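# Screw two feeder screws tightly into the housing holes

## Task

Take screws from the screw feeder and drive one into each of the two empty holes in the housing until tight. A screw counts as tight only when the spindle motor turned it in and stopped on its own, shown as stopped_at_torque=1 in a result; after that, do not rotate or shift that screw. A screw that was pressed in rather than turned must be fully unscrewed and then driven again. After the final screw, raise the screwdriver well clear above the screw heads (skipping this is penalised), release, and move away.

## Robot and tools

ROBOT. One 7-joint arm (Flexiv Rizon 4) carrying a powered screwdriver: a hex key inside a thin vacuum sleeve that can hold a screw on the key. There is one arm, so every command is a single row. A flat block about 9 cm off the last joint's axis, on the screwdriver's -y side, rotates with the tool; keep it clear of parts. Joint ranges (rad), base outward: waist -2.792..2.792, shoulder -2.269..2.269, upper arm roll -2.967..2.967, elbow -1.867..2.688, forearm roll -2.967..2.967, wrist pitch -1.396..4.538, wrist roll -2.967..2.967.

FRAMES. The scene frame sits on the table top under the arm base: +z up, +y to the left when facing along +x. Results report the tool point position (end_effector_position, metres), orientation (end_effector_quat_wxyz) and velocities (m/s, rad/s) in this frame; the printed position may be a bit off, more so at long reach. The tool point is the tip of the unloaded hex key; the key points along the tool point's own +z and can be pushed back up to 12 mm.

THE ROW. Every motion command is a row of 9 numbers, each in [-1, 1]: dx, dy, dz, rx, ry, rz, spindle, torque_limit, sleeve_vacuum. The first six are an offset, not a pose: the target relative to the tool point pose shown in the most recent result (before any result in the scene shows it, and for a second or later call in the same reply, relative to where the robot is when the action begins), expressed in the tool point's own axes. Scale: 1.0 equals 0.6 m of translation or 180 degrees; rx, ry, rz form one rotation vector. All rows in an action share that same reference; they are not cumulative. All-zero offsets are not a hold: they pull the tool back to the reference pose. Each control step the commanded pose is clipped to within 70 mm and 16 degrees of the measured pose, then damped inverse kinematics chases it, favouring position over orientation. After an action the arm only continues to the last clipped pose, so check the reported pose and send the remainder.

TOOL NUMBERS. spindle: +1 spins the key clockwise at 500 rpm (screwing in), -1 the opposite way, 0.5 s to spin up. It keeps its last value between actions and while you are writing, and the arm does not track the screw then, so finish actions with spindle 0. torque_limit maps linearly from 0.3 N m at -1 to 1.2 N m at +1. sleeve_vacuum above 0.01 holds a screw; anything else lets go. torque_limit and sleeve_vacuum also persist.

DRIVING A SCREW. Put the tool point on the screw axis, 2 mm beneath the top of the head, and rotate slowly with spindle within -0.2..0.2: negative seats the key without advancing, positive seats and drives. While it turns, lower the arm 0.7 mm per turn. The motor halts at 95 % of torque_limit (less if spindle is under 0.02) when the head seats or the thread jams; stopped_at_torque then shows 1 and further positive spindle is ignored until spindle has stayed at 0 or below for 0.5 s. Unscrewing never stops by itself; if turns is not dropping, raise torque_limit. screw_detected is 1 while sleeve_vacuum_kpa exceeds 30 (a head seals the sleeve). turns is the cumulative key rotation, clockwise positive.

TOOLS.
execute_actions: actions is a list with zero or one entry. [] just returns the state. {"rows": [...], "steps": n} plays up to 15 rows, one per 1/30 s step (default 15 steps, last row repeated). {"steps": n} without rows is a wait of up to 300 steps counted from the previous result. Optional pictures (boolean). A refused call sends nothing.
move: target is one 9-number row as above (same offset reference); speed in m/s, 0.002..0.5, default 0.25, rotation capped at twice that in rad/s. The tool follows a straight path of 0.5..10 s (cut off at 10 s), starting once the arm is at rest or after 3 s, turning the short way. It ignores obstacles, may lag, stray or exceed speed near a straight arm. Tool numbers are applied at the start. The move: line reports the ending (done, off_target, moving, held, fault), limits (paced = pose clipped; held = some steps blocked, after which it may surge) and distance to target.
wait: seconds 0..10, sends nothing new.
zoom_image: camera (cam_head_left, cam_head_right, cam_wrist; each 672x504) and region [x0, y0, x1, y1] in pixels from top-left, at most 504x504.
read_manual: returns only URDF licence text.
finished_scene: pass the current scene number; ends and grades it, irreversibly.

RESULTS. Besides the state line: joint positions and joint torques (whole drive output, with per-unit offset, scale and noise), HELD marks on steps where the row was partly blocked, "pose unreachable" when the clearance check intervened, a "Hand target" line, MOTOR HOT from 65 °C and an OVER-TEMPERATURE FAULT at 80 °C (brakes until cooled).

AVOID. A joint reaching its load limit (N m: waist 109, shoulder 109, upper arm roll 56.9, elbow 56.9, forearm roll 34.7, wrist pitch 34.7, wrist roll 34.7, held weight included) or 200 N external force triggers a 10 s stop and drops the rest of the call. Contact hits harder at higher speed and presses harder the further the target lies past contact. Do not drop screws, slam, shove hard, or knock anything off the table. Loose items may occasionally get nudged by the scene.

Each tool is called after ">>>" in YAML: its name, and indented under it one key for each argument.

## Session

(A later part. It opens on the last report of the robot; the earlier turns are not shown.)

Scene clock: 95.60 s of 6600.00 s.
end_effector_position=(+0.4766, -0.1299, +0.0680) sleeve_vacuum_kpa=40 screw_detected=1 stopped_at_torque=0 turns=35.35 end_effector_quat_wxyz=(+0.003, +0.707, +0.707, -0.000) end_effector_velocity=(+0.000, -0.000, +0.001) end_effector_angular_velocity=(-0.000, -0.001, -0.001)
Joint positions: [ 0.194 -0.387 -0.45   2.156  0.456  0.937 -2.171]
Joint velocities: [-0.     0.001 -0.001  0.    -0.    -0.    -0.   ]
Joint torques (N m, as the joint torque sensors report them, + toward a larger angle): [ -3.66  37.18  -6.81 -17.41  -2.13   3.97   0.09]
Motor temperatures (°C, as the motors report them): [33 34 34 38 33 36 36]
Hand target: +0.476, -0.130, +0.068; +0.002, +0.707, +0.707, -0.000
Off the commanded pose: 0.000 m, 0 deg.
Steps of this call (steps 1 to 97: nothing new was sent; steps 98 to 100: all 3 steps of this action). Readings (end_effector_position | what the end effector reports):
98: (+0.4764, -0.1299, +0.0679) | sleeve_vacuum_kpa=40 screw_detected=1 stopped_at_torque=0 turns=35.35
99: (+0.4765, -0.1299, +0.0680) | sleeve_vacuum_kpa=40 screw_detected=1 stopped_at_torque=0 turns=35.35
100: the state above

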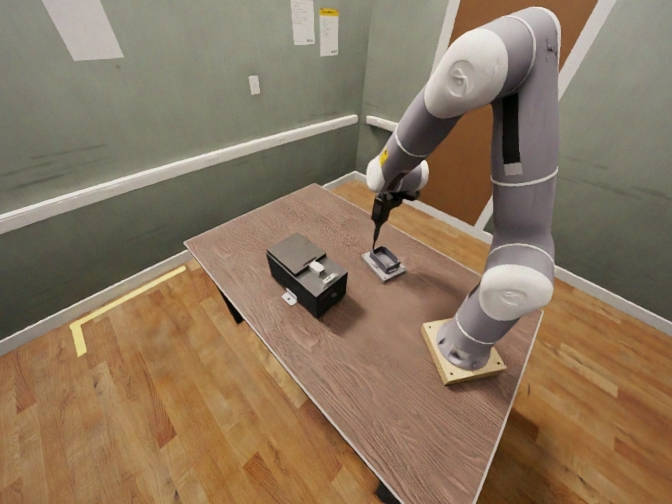

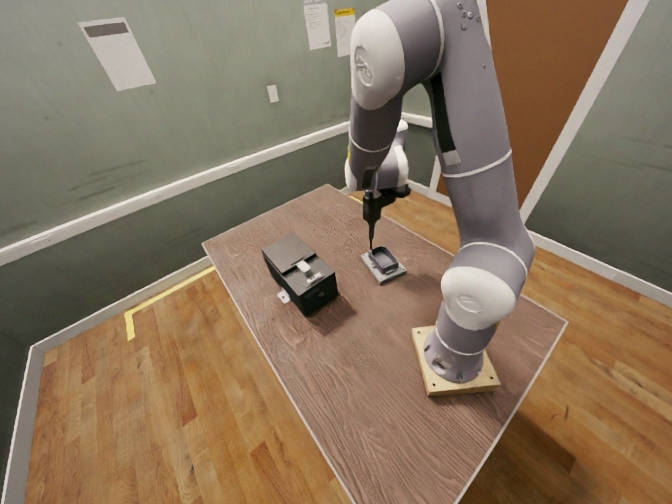

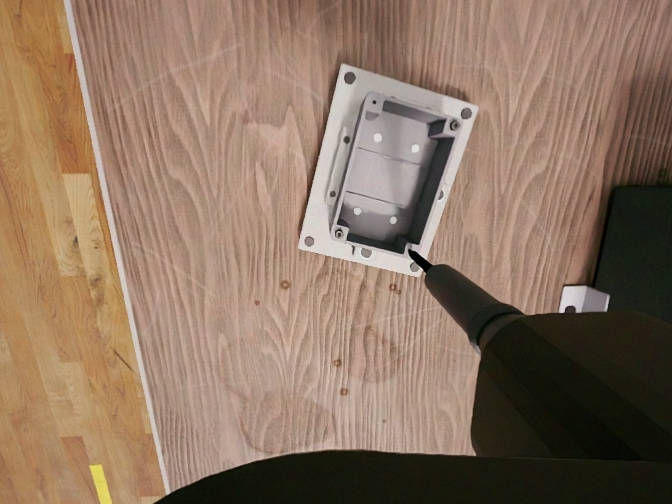

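>>> move:
  target: [0,0,-0.017,0,0,0,0,0,1]
  speed: 0.02

>>> move:
  target: [0.0042,0.0013,0,0,0,0,0,0,1]
  speed: 0.01

>>> zoom_image:
  camera: "cam_wrist"
  region: [385,225,435,275]

>>> zoom_image:
  camera: "cam_head_left"
  region: [360,230,390,260]

Scene clock: 103.53 s of 6600.00 s.
end_effector_position=(+0.4768, -0.1300, +0.0782) sleeve_vacuum_kpa=40 screw_detected=1 stopped_at_torque=0 turns=35.35 end_effector_quat_wxyz=(+0.003, +0.707, +0.707, +0.000) end_effector_velocity=(-0.001, +0.000, +0.001) end_effector_angular_velocity=(+0.001, +0.002, -0.000)
Joint positions: [ 0.2   -0.36  -0.462  2.161  0.431  0.919 -2.155]
Joint velocities: [ 0.     0.002 -0.     0.001 -0.003 -0.002  0.002]
Joint torques (N m, as the joint torque sensors report them, + toward a larger angle): [ -3.38  39.26  -7.9  -19.02  -2.41   3.01   0.2 ]
Motor temperatures (°C, as the motors report them): [33 34 34 38 33 36 36]
Hand target: +0.477, -0.130, +0.078; +0.003, +0.707, +0.707, -0.000
Off the commanded pose: 0.000 m, 0 deg.
After step 90, 4.20 s passed at rest.
move: done

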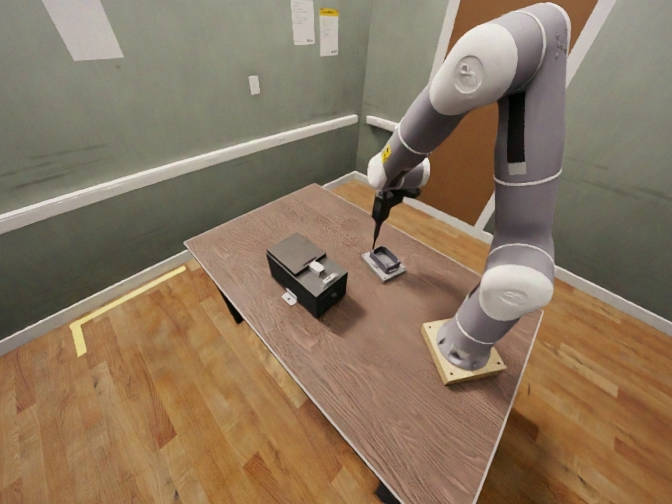

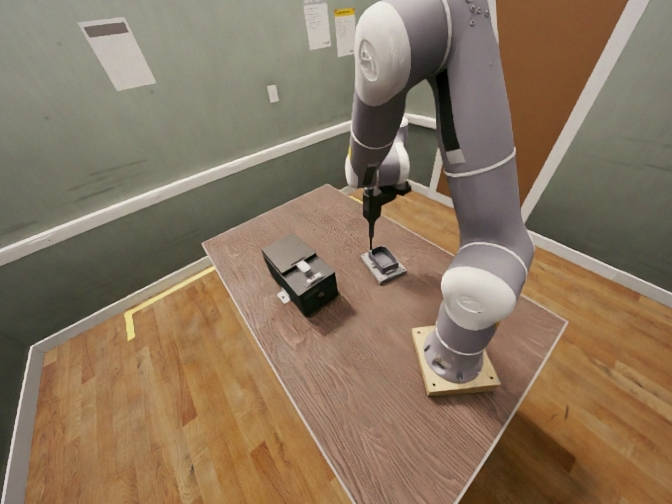

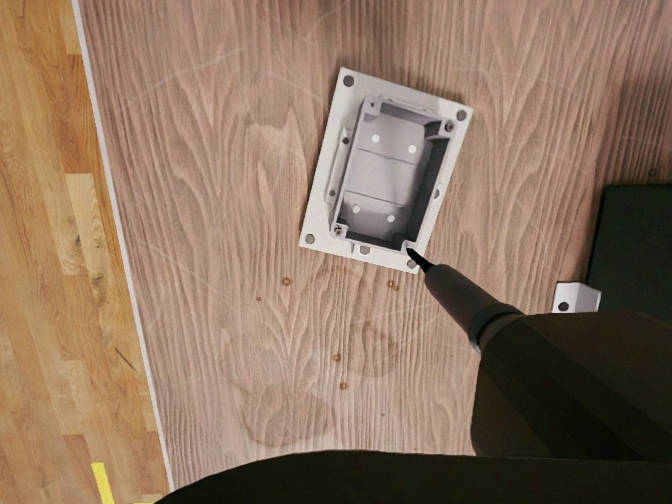

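Scene clock: 104.23 s of 6600.00 s.
end_effector_position=(+0.4774, -0.1274, +0.0782) sleeve_vacuum_kpa=40 screw_detected=1 stopped_at_torque=0 turns=35.35 end_effector_quat_wxyz=(+0.003, +0.707, +0.707, +0.000) end_effector_velocity=(-0.000, +0.001, -0.000) end_effector_angular_velocity=(+0.001, +0.001, +0.000)
Joint positions: [ 0.205 -0.358 -0.462  2.163  0.431  0.92  -2.149]
Joint velocities: [ 0.001  0.     0.     0.001 -0.    -0.001  0.   ]
Joint torques (N m, as the joint torque sensors report them, + toward a larger angle): [ -4.37  39.27  -7.5  -18.21  -2.56   5.06   0.43]
Motor temperatures (°C, as the motors report them): [33 34 34 38 33 36 36]
Hand target: +0.478, -0.127, +0.078; +0.003, +0.707, +0.707, +0.000
Off the commanded pose: 0.000 m, 0 deg.
move: done

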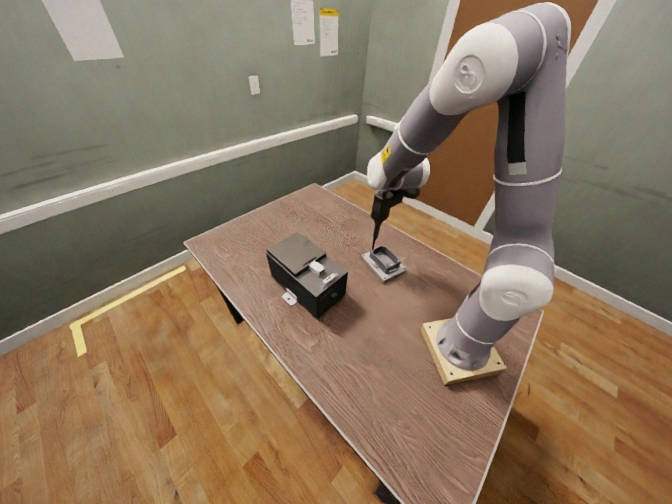

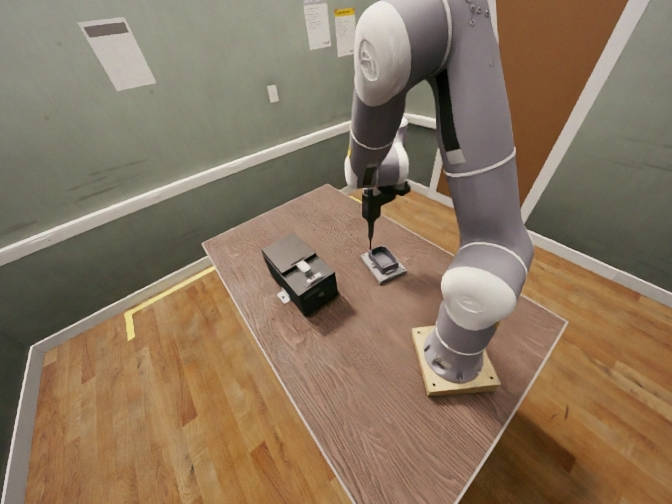

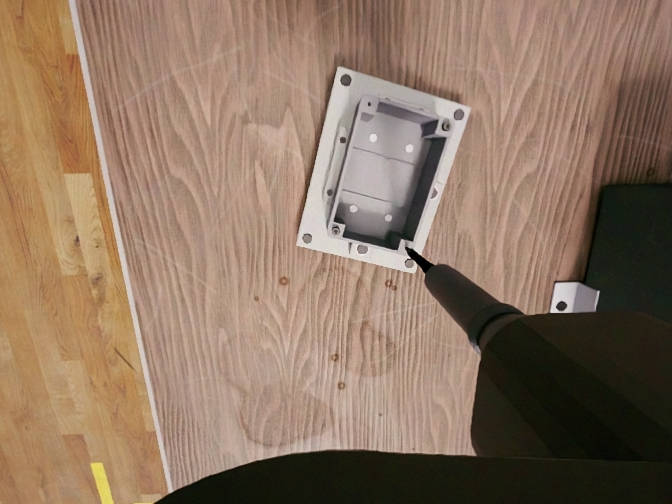

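Region (385, 225, 435, 275) of cam_wrist's 672x504 image, scaled by 10.080, with more detail than that image has.

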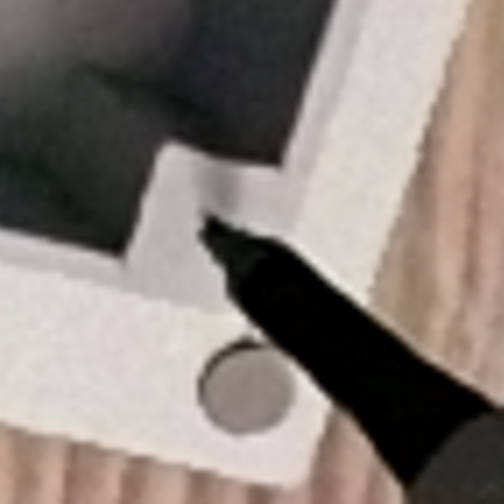

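Region (360, 230, 390, 260) of cam_head_left's 672x504 image, scaled by 16.800, with more detail than that image has.

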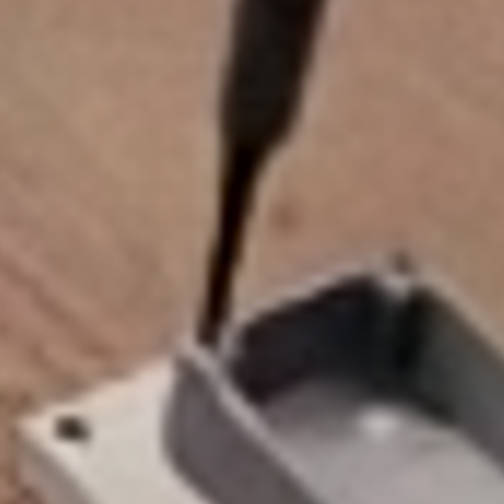

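>>> move:
  target: [-0.0008,-0.0009,0.002,0,0,0,0,0,1]
  speed: 0.005

>>> move:
  target: [0,-0.0005,0.02,0,0,0,0.4,0,1]
  speed: 0.0026

>>> execute_actions:
  actions:
    - {"rows":[[0,0,0,0,0,0,0,0,1]],"steps":3}

>>> zoom_image:
  camera: "cam_wrist"
  region: [385,225,435,275]

Scene clock: 111.37 s of 6600.00 s.
end_effector_position=(+0.4769, -0.1278, +0.0770) sleeve_vacuum_kpa=40 screw_detected=1 stopped_at_torque=0 turns=35.35 end_effector_quat_wxyz=(+0.003, +0.707, +0.707, +0.000) end_effector_velocity=(-0.000, +0.000, -0.000) end_effector_angular_velocity=(+0.000, -0.000, +0.000)
Joint positions: [ 0.204 -0.361 -0.461  2.163  0.434  0.922 -2.152]
Joint velocities: [ 0.    -0.     0.     0.     0.001  0.    -0.001]
Joint torques (N m, as the joint torque sensors report them, + toward a larger angle): [ -5.16  38.21  -6.78 -18.49  -1.97   4.86  -0.12]
Motor temperatures (°C, as the motors report them): [33 35 34 38 33 36 36]
Hand target: +0.477, -0.128, +0.077; +0.003, +0.707, +0.707, +0.000
Off the commanded pose: 0.000 m, 0 deg.
After step 90, 3.43 s passed at rest.
move: done

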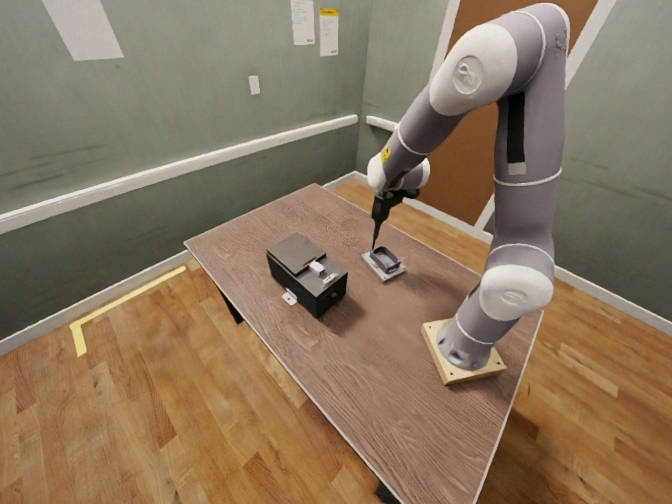

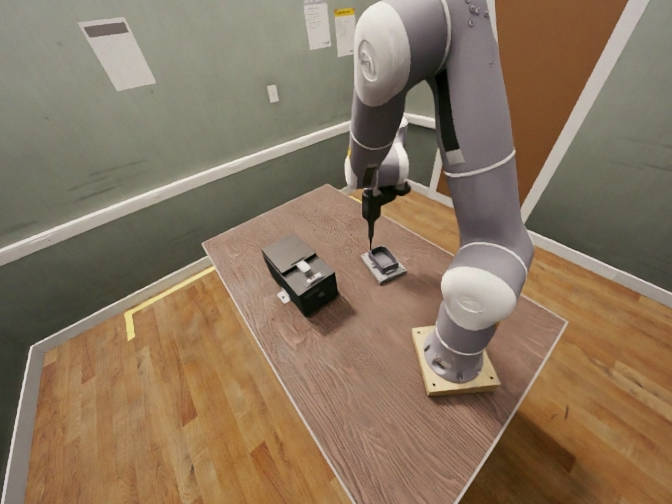

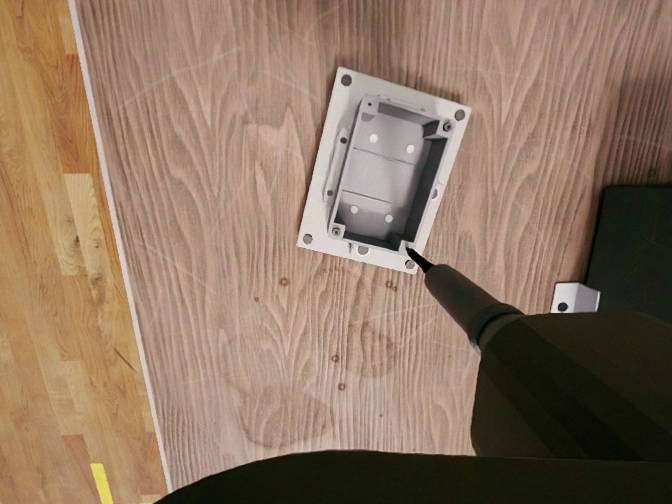

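Scene clock: 116.20 s of 6600.00 s.
end_effector_position=(+0.4770, -0.1279, +0.0653) sleeve_vacuum_kpa=40 screw_detected=1 stopped_at_torque=0 turns=51.18 end_effector_quat_wxyz=(+0.003, +0.707, +0.707, +0.000) end_effector_velocity=(+0.000, +0.000, -0.000) end_effector_angular_velocity=(+0.000, -0.000, +0.000)
Joint positions: [ 0.197 -0.393 -0.449  2.156  0.463  0.943 -2.172]
Joint velocities: [ 0.    -0.001  0.001 -0.     0.001  0.001 -0.   ]
Joint torques (N m, as the joint torque sensors report them, + toward a larger angle): [ -4.04  36.09  -6.51 -16.96  -1.93   3.94  -0.45]
Motor temperatures (°C, as the motors report them): [33 35 34 37 33 36 36]
Hand target: +0.477, -0.128, +0.065; +0.003, +0.707, +0.707, +0.000
Off the commanded pose: 0.000 m, 0 deg.
move: done

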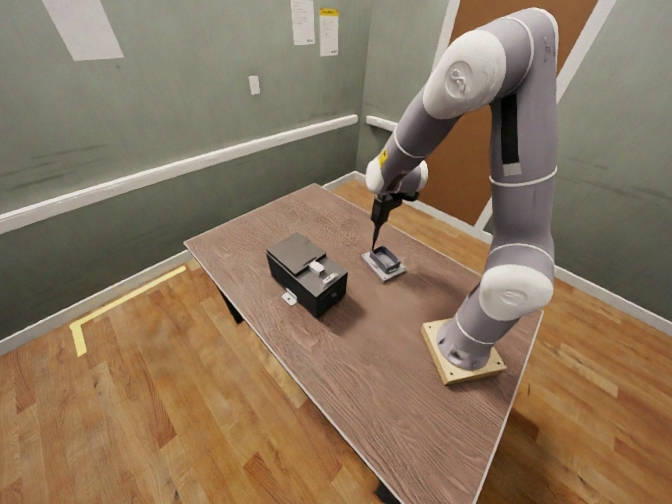

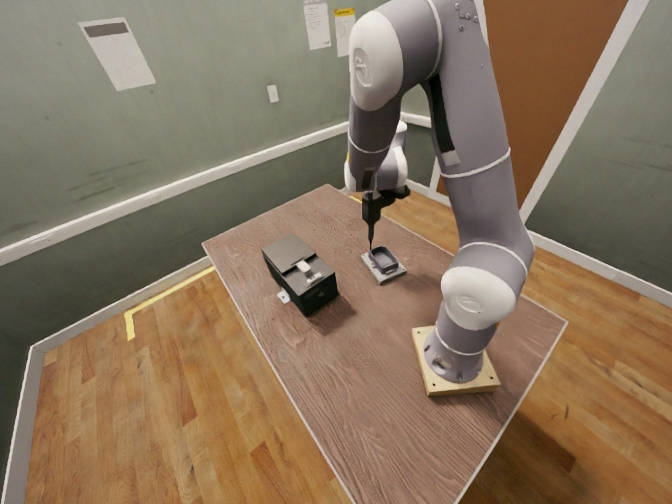

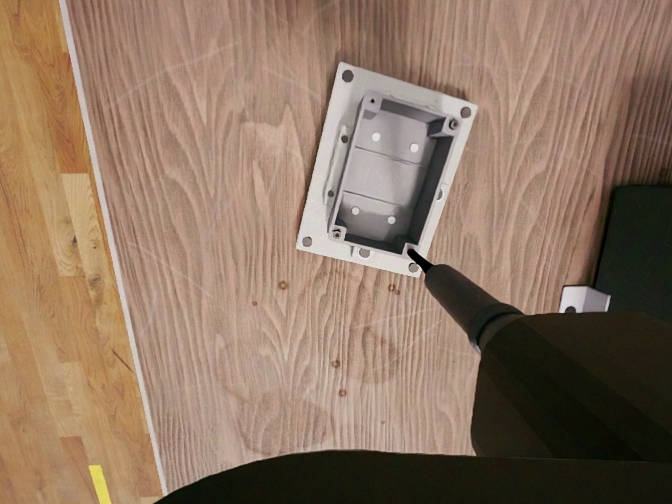

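Scene clock: 116.30 s of 6600.00 s.
end_effector_position=(+0.4771, -0.1279, +0.0654) sleeve_vacuum_kpa=40 screw_detected=1 stopped_at_torque=0 turns=51.18 end_effector_quat_wxyz=(+0.003, +0.707, +0.707, +0.000) end_effector_velocity=(+0.000, +0.000, +0.000) end_effector_angular_velocity=(+0.000, -0.001, +0.001)
Joint positions: [ 0.197 -0.393 -0.449  2.156  0.463  0.943 -2.172]
Joint velocities: [ 0.     0.001  0.001 -0.    -0.    -0.    -0.   ]
Joint torques (N m, as the joint torque sensors report them, + toward a larger angle): [ -4.33  38.9   -7.46 -17.46  -2.18   4.03  -0.04]
Motor temperatures (°C, as the motors report them): [33 35 34 37 33 36 36]
Hand target: +0.477, -0.128, +0.065; +0.003, +0.707, +0.707, +0.000
Off the commanded pose: 0.000 m, 0 deg.
Steps of this call (steps 1 to 3: all 3 steps of this action). Readings (end_effector_position | what the end effector reports):
1: (+0.4770, -0.1279, +0.0653) | sleeve_vacuum_kpa=40 screw_detected=1 stopped_at_torque=0 turns=51.18
2: (+0.4771, -0.1279, +0.0653) | sleeve_vacuum_kpa=40 screw_detected=1 stopped_at_torque=0 turns=51.18
3: the state above

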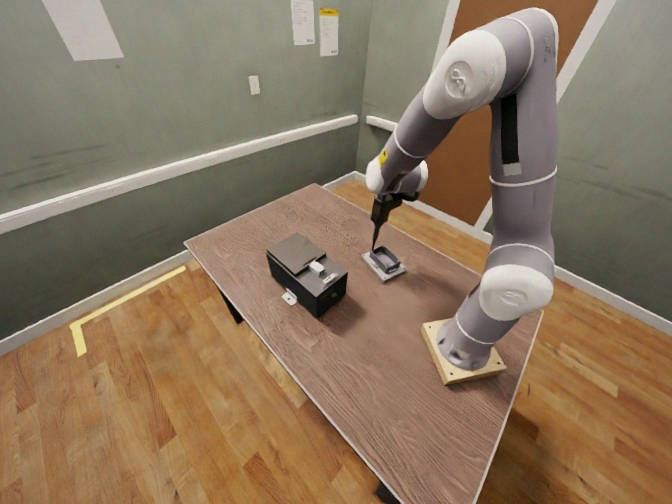

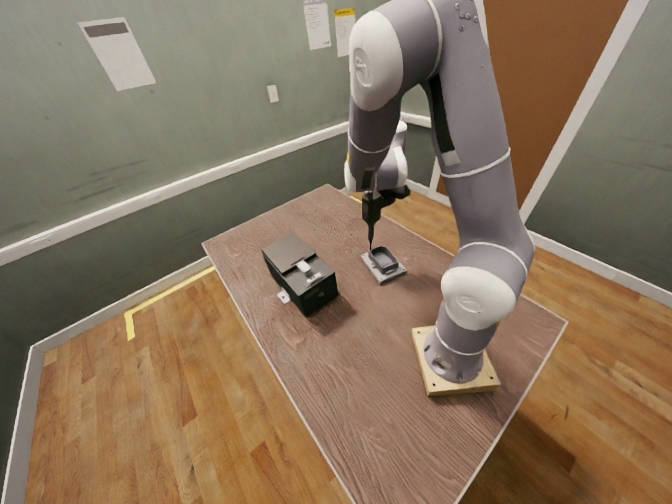

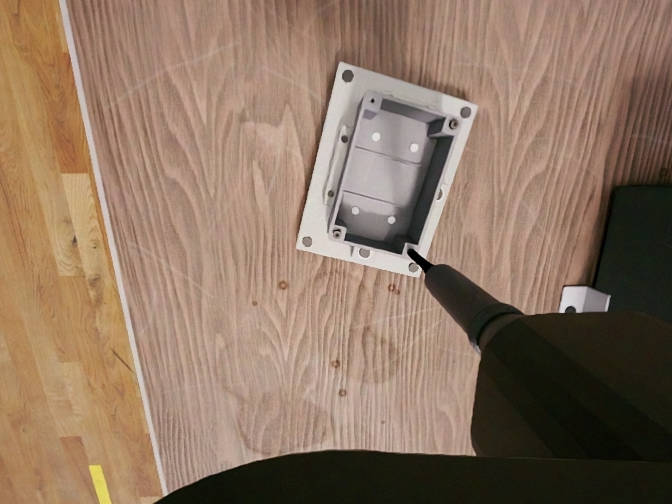

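Region (385, 225, 435, 275) of cam_wrist's 672x504 image, scaled by 10.080, with more detail than that image has.

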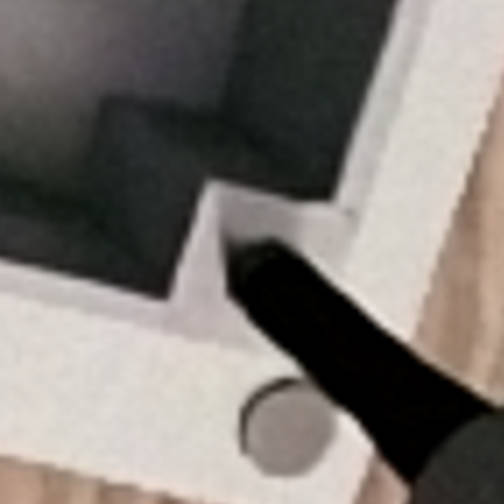

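Threading.

>>> move:
  target: [0,-0.0003,0.006,0,0,0,0.4,0,1]
  speed: 0.0024

Scene clock: 120.07 s of 6600.00 s.
end_effector_position=(+0.4772, -0.1280, +0.0620) sleeve_vacuum_kpa=40 screw_detected=1 stopped_at_torque=1 turns=53.29 end_effector_quat_wxyz=(+0.003, +0.707, +0.707, +0.000) end_effector_velocity=(-0.000, +0.000, -0.000) end_effector_angular_velocity=(+0.000, +0.000, +0.000)
Joint positions: [ 0.195 -0.402 -0.445  2.154  0.472  0.949 -2.178]
Joint velocities: [-0. -0.  0.  0.  0.  0. -0.]
Joint torques (N m, as the joint torque sensors report them, + toward a larger angle): [ -4.34  36.81  -6.42 -17.22  -1.64   4.5   -0.07]
Motor temperatures (°C, as the motors report them): [33 35 34 37 33 36 36]
Hand target: +0.477, -0.128, +0.062; +0.003, +0.707, +0.707, +0.000
Off the commanded pose: 0.000 m, 0 deg.
move: done

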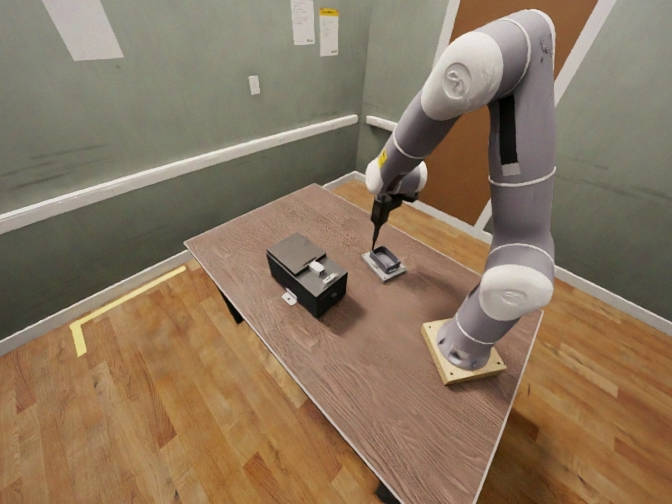

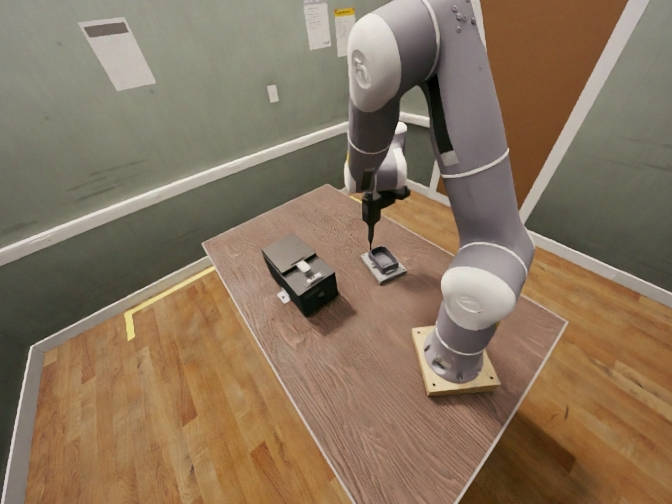

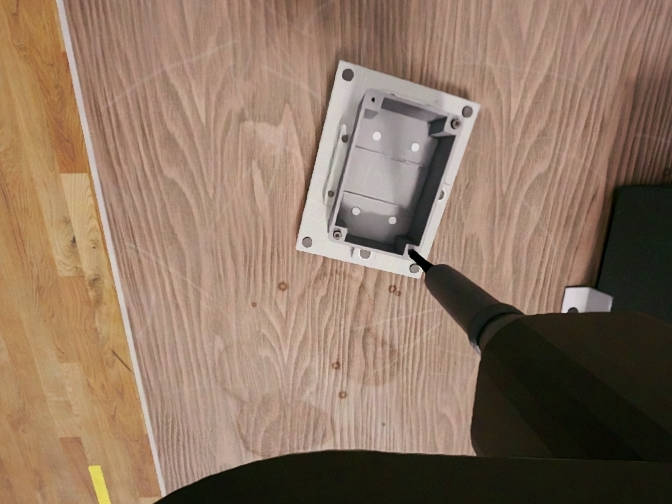

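>>> move:
  target: [0,0,-0.03,0,0,0,0,0,0]
  speed: 0.03

>>> move:
  target: [0.2,-0.025,-0.2,0.0013,0.0013,0,0,0,0]
  speed: 0.2

>>> move:
  target: [0.311,-0.031,0.015,0,0,0,0,0,0]
  speed: 0.2

Scene clock: 127.80 s of 6600.00 s.
end_effector_position=(+0.4773, -0.1280, +0.0800) sleeve_vacuum_kpa=0 screw_detected=0 stopped_at_torque=1 turns=53.29 end_effector_quat_wxyz=(+0.003, +0.707, +0.707, +0.001) end_effector_velocity=(-0.001, -0.000, +0.001) end_effector_angular_velocity=(-0.000, +0.001, -0.000)
Joint positions: [ 0.208 -0.353 -0.466  2.165  0.429  0.918 -2.149]
Joint velocities: [ 0.     0.002 -0.001  0.001 -0.003 -0.001  0.002]
Joint torques (N m, as the joint torque sensors report them, + toward a larger angle): [ -3.39  39.91  -7.67 -18.98  -2.64   3.14   0.54]
Motor temperatures (°C, as the motors report them): [33 35 34 37 33 36 36]
Hand target: +0.477, -0.128, +0.080; +0.003, +0.707, +0.707, +0.000
Off the commanded pose: 0.000 m, 0 deg.
After step 90, 3.87 s passed at rest.
move: done

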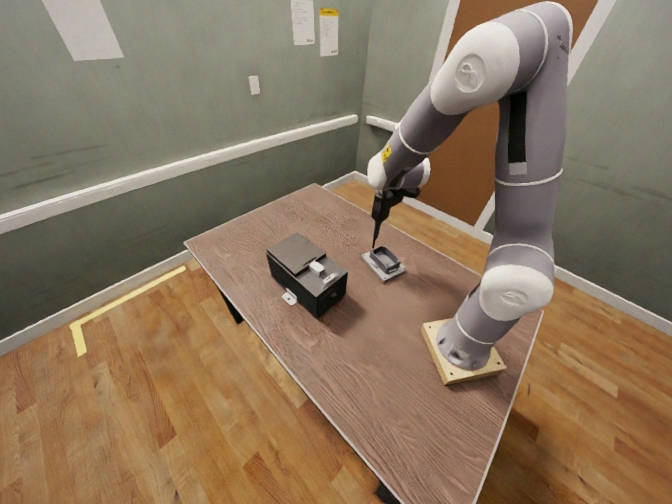

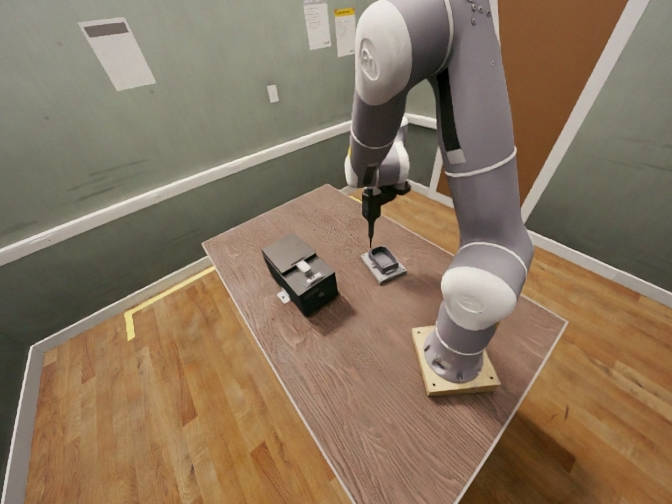

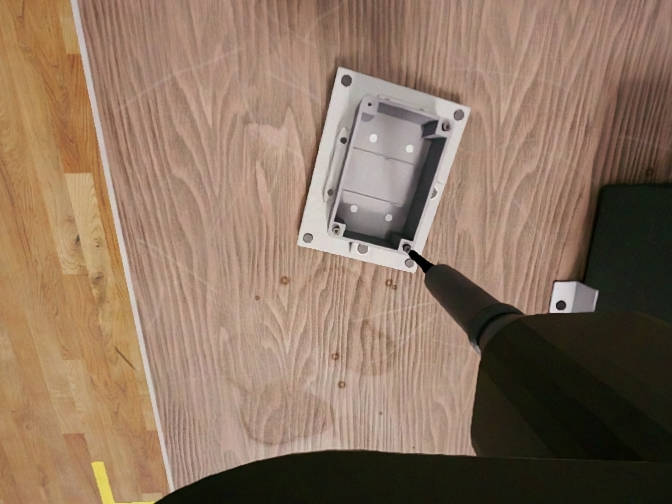

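Scene clock: 129.10 s of 6600.00 s.
end_effector_position=(+0.4624, -0.0073, +0.1999) sleeve_vacuum_kpa=0 screw_detected=0 stopped_at_torque=1 turns=53.29 end_effector_quat_wxyz=(-0.000, +0.707, +0.707, +0.001) end_effector_velocity=(-0.001, +0.001, +0.000) end_effector_angular_velocity=(-0.001, +0.001, -0.000)
Joint positions: [ 0.369  0.126 -0.39   2.311  0.057  0.688 -1.632]
Joint velocities: [ 0.     0.002  0.002  0.    -0.002 -0.003  0.004]
Joint torques (N m, as the joint torque sensors report them, + toward a larger angle): [ -1.85  27.39  -0.49 -26.27  -3.01   3.75   0.17]
Motor temperatures (°C, as the motors report them): [33 35 34 37 33 36 36]
Hand target: +0.462, -0.007, +0.200; -0.000, +0.707, +0.707, +0.001
Off the commanded pose: 0.001 m, 0 deg.
move: done

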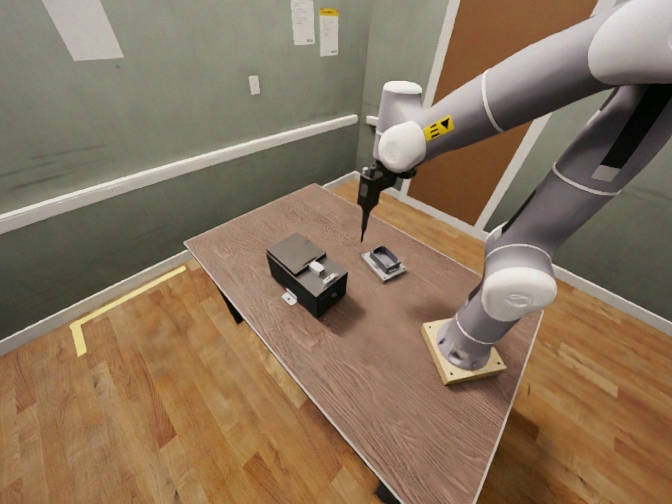

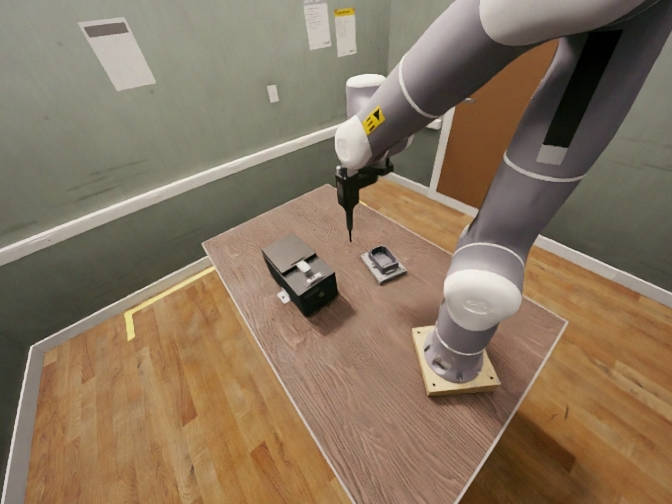

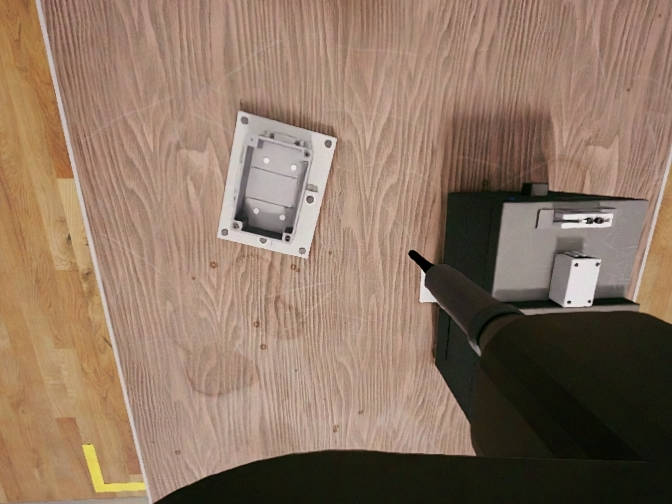

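Scene clock: 130.47 s of 6600.00 s.
end_effector_position=(+0.4441, +0.1798, +0.1912) sleeve_vacuum_kpa=0 screw_detected=0 stopped_at_torque=1 turns=53.29 end_effector_quat_wxyz=(-0.001, +0.707, +0.707, +0.001) end_effector_velocity=(+0.000, +0.001, +0.000) end_effector_angular_velocity=(-0.000, -0.001, -0.001)
Joint positions: [ 0.545  0.167 -0.11   2.353  0.048  0.715 -1.172]
Joint velocities: [ 0.    -0.     0.001 -0.    -0.     0.001  0.003]
Joint torques (N m, as the joint torque sensors report them, + toward a larger angle): [ -0.27  25.31  -0.23 -27.36  -3.11   5.63   0.37]
Motor temperatures (°C, as the motors report them): [33 35 34 37 33 36 36]
Hand target: +0.444, +0.180, +0.191; -0.000, +0.707, +0.707, +0.001
Off the commanded pose: 0.000 m, 0 deg.
move: done

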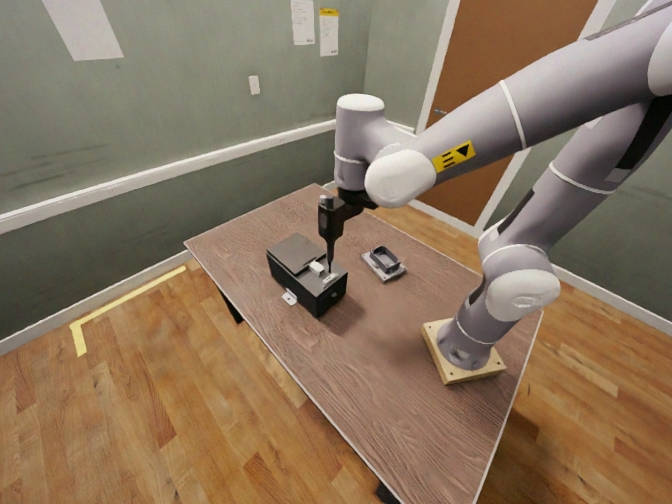

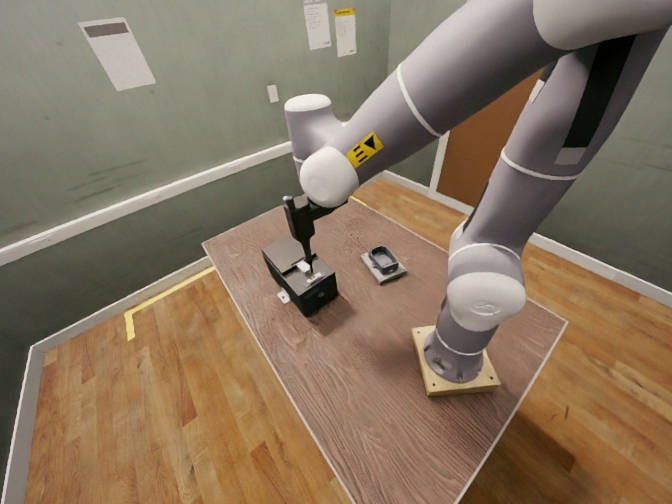

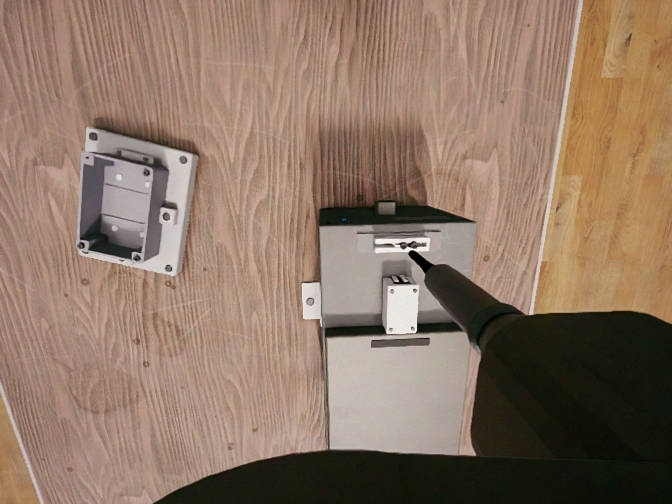

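>>> move:
  target: [-0.002,-0.0007,0.0187,0,0,0,0,0,1]
  speed: 0.03

>>> zoom_image:
  camera: "cam_wrist"
  region: [370,210,450,290]

Scene clock: 134.17 s of 6600.00 s.
end_effector_position=(+0.4437, +0.1786, +0.1800) sleeve_vacuum_kpa=14 screw_detected=0 stopped_at_torque=1 turns=53.29 end_effector_quat_wxyz=(-0.001, +0.708, +0.707, +0.001) end_effector_velocity=(+0.000, +0.000, -0.000) end_effector_angular_velocity=(+0.000, -0.001, +0.001)
Joint positions: [ 0.546  0.145 -0.111  2.368  0.053  0.751 -1.177]
Joint velocities: [ 0.    -0.001  0.001  0.001  0.     0.003 -0.   ]
Joint torques (N m, as the joint torque sensors report them, + toward a larger angle): [ -1.16  26.83  -0.89 -25.53  -2.43   5.61  -0.06]
Motor temperatures (°C, as the motors report them): [33 35 34 38 33 36 36]
Hand target: +0.444, +0.179, +0.180; -0.001, +0.707, +0.707, +0.001
Off the commanded pose: 0.000 m, 0 deg.
move: done

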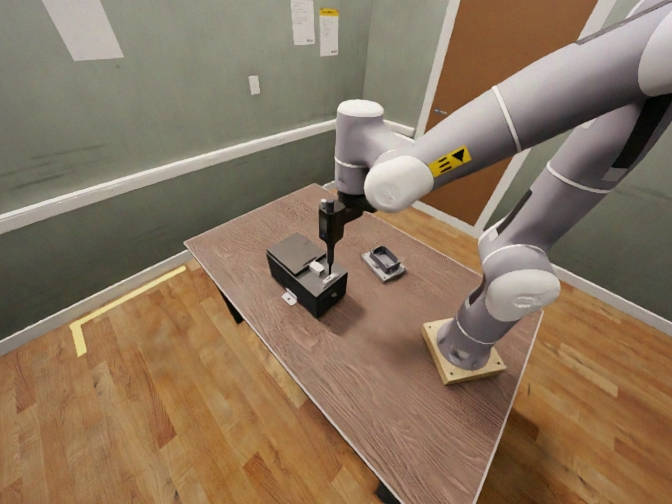

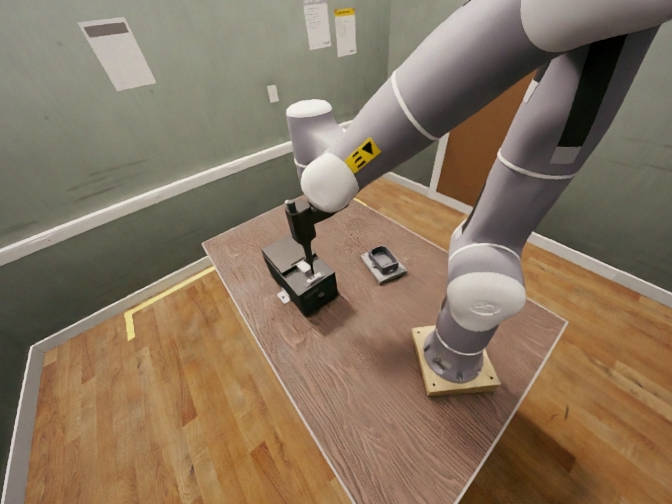

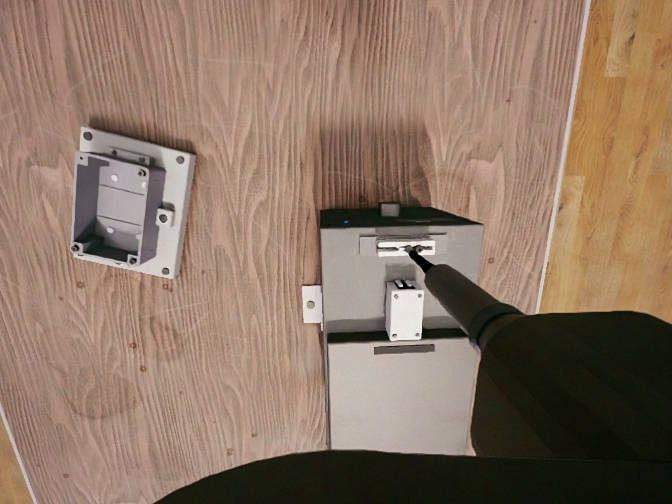

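Region (370, 210, 450, 290) of cam_wrist's 672x504 image, scaled by 6.300, with more detail than that image has.

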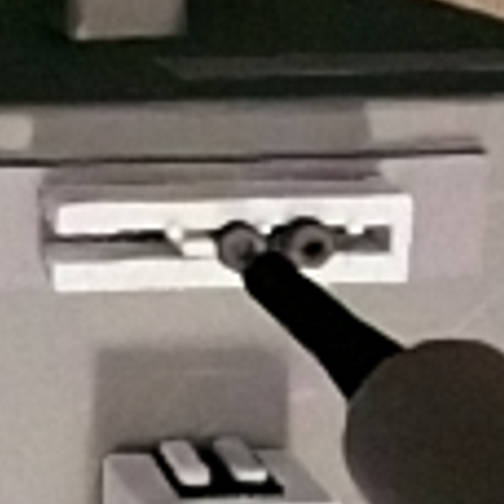

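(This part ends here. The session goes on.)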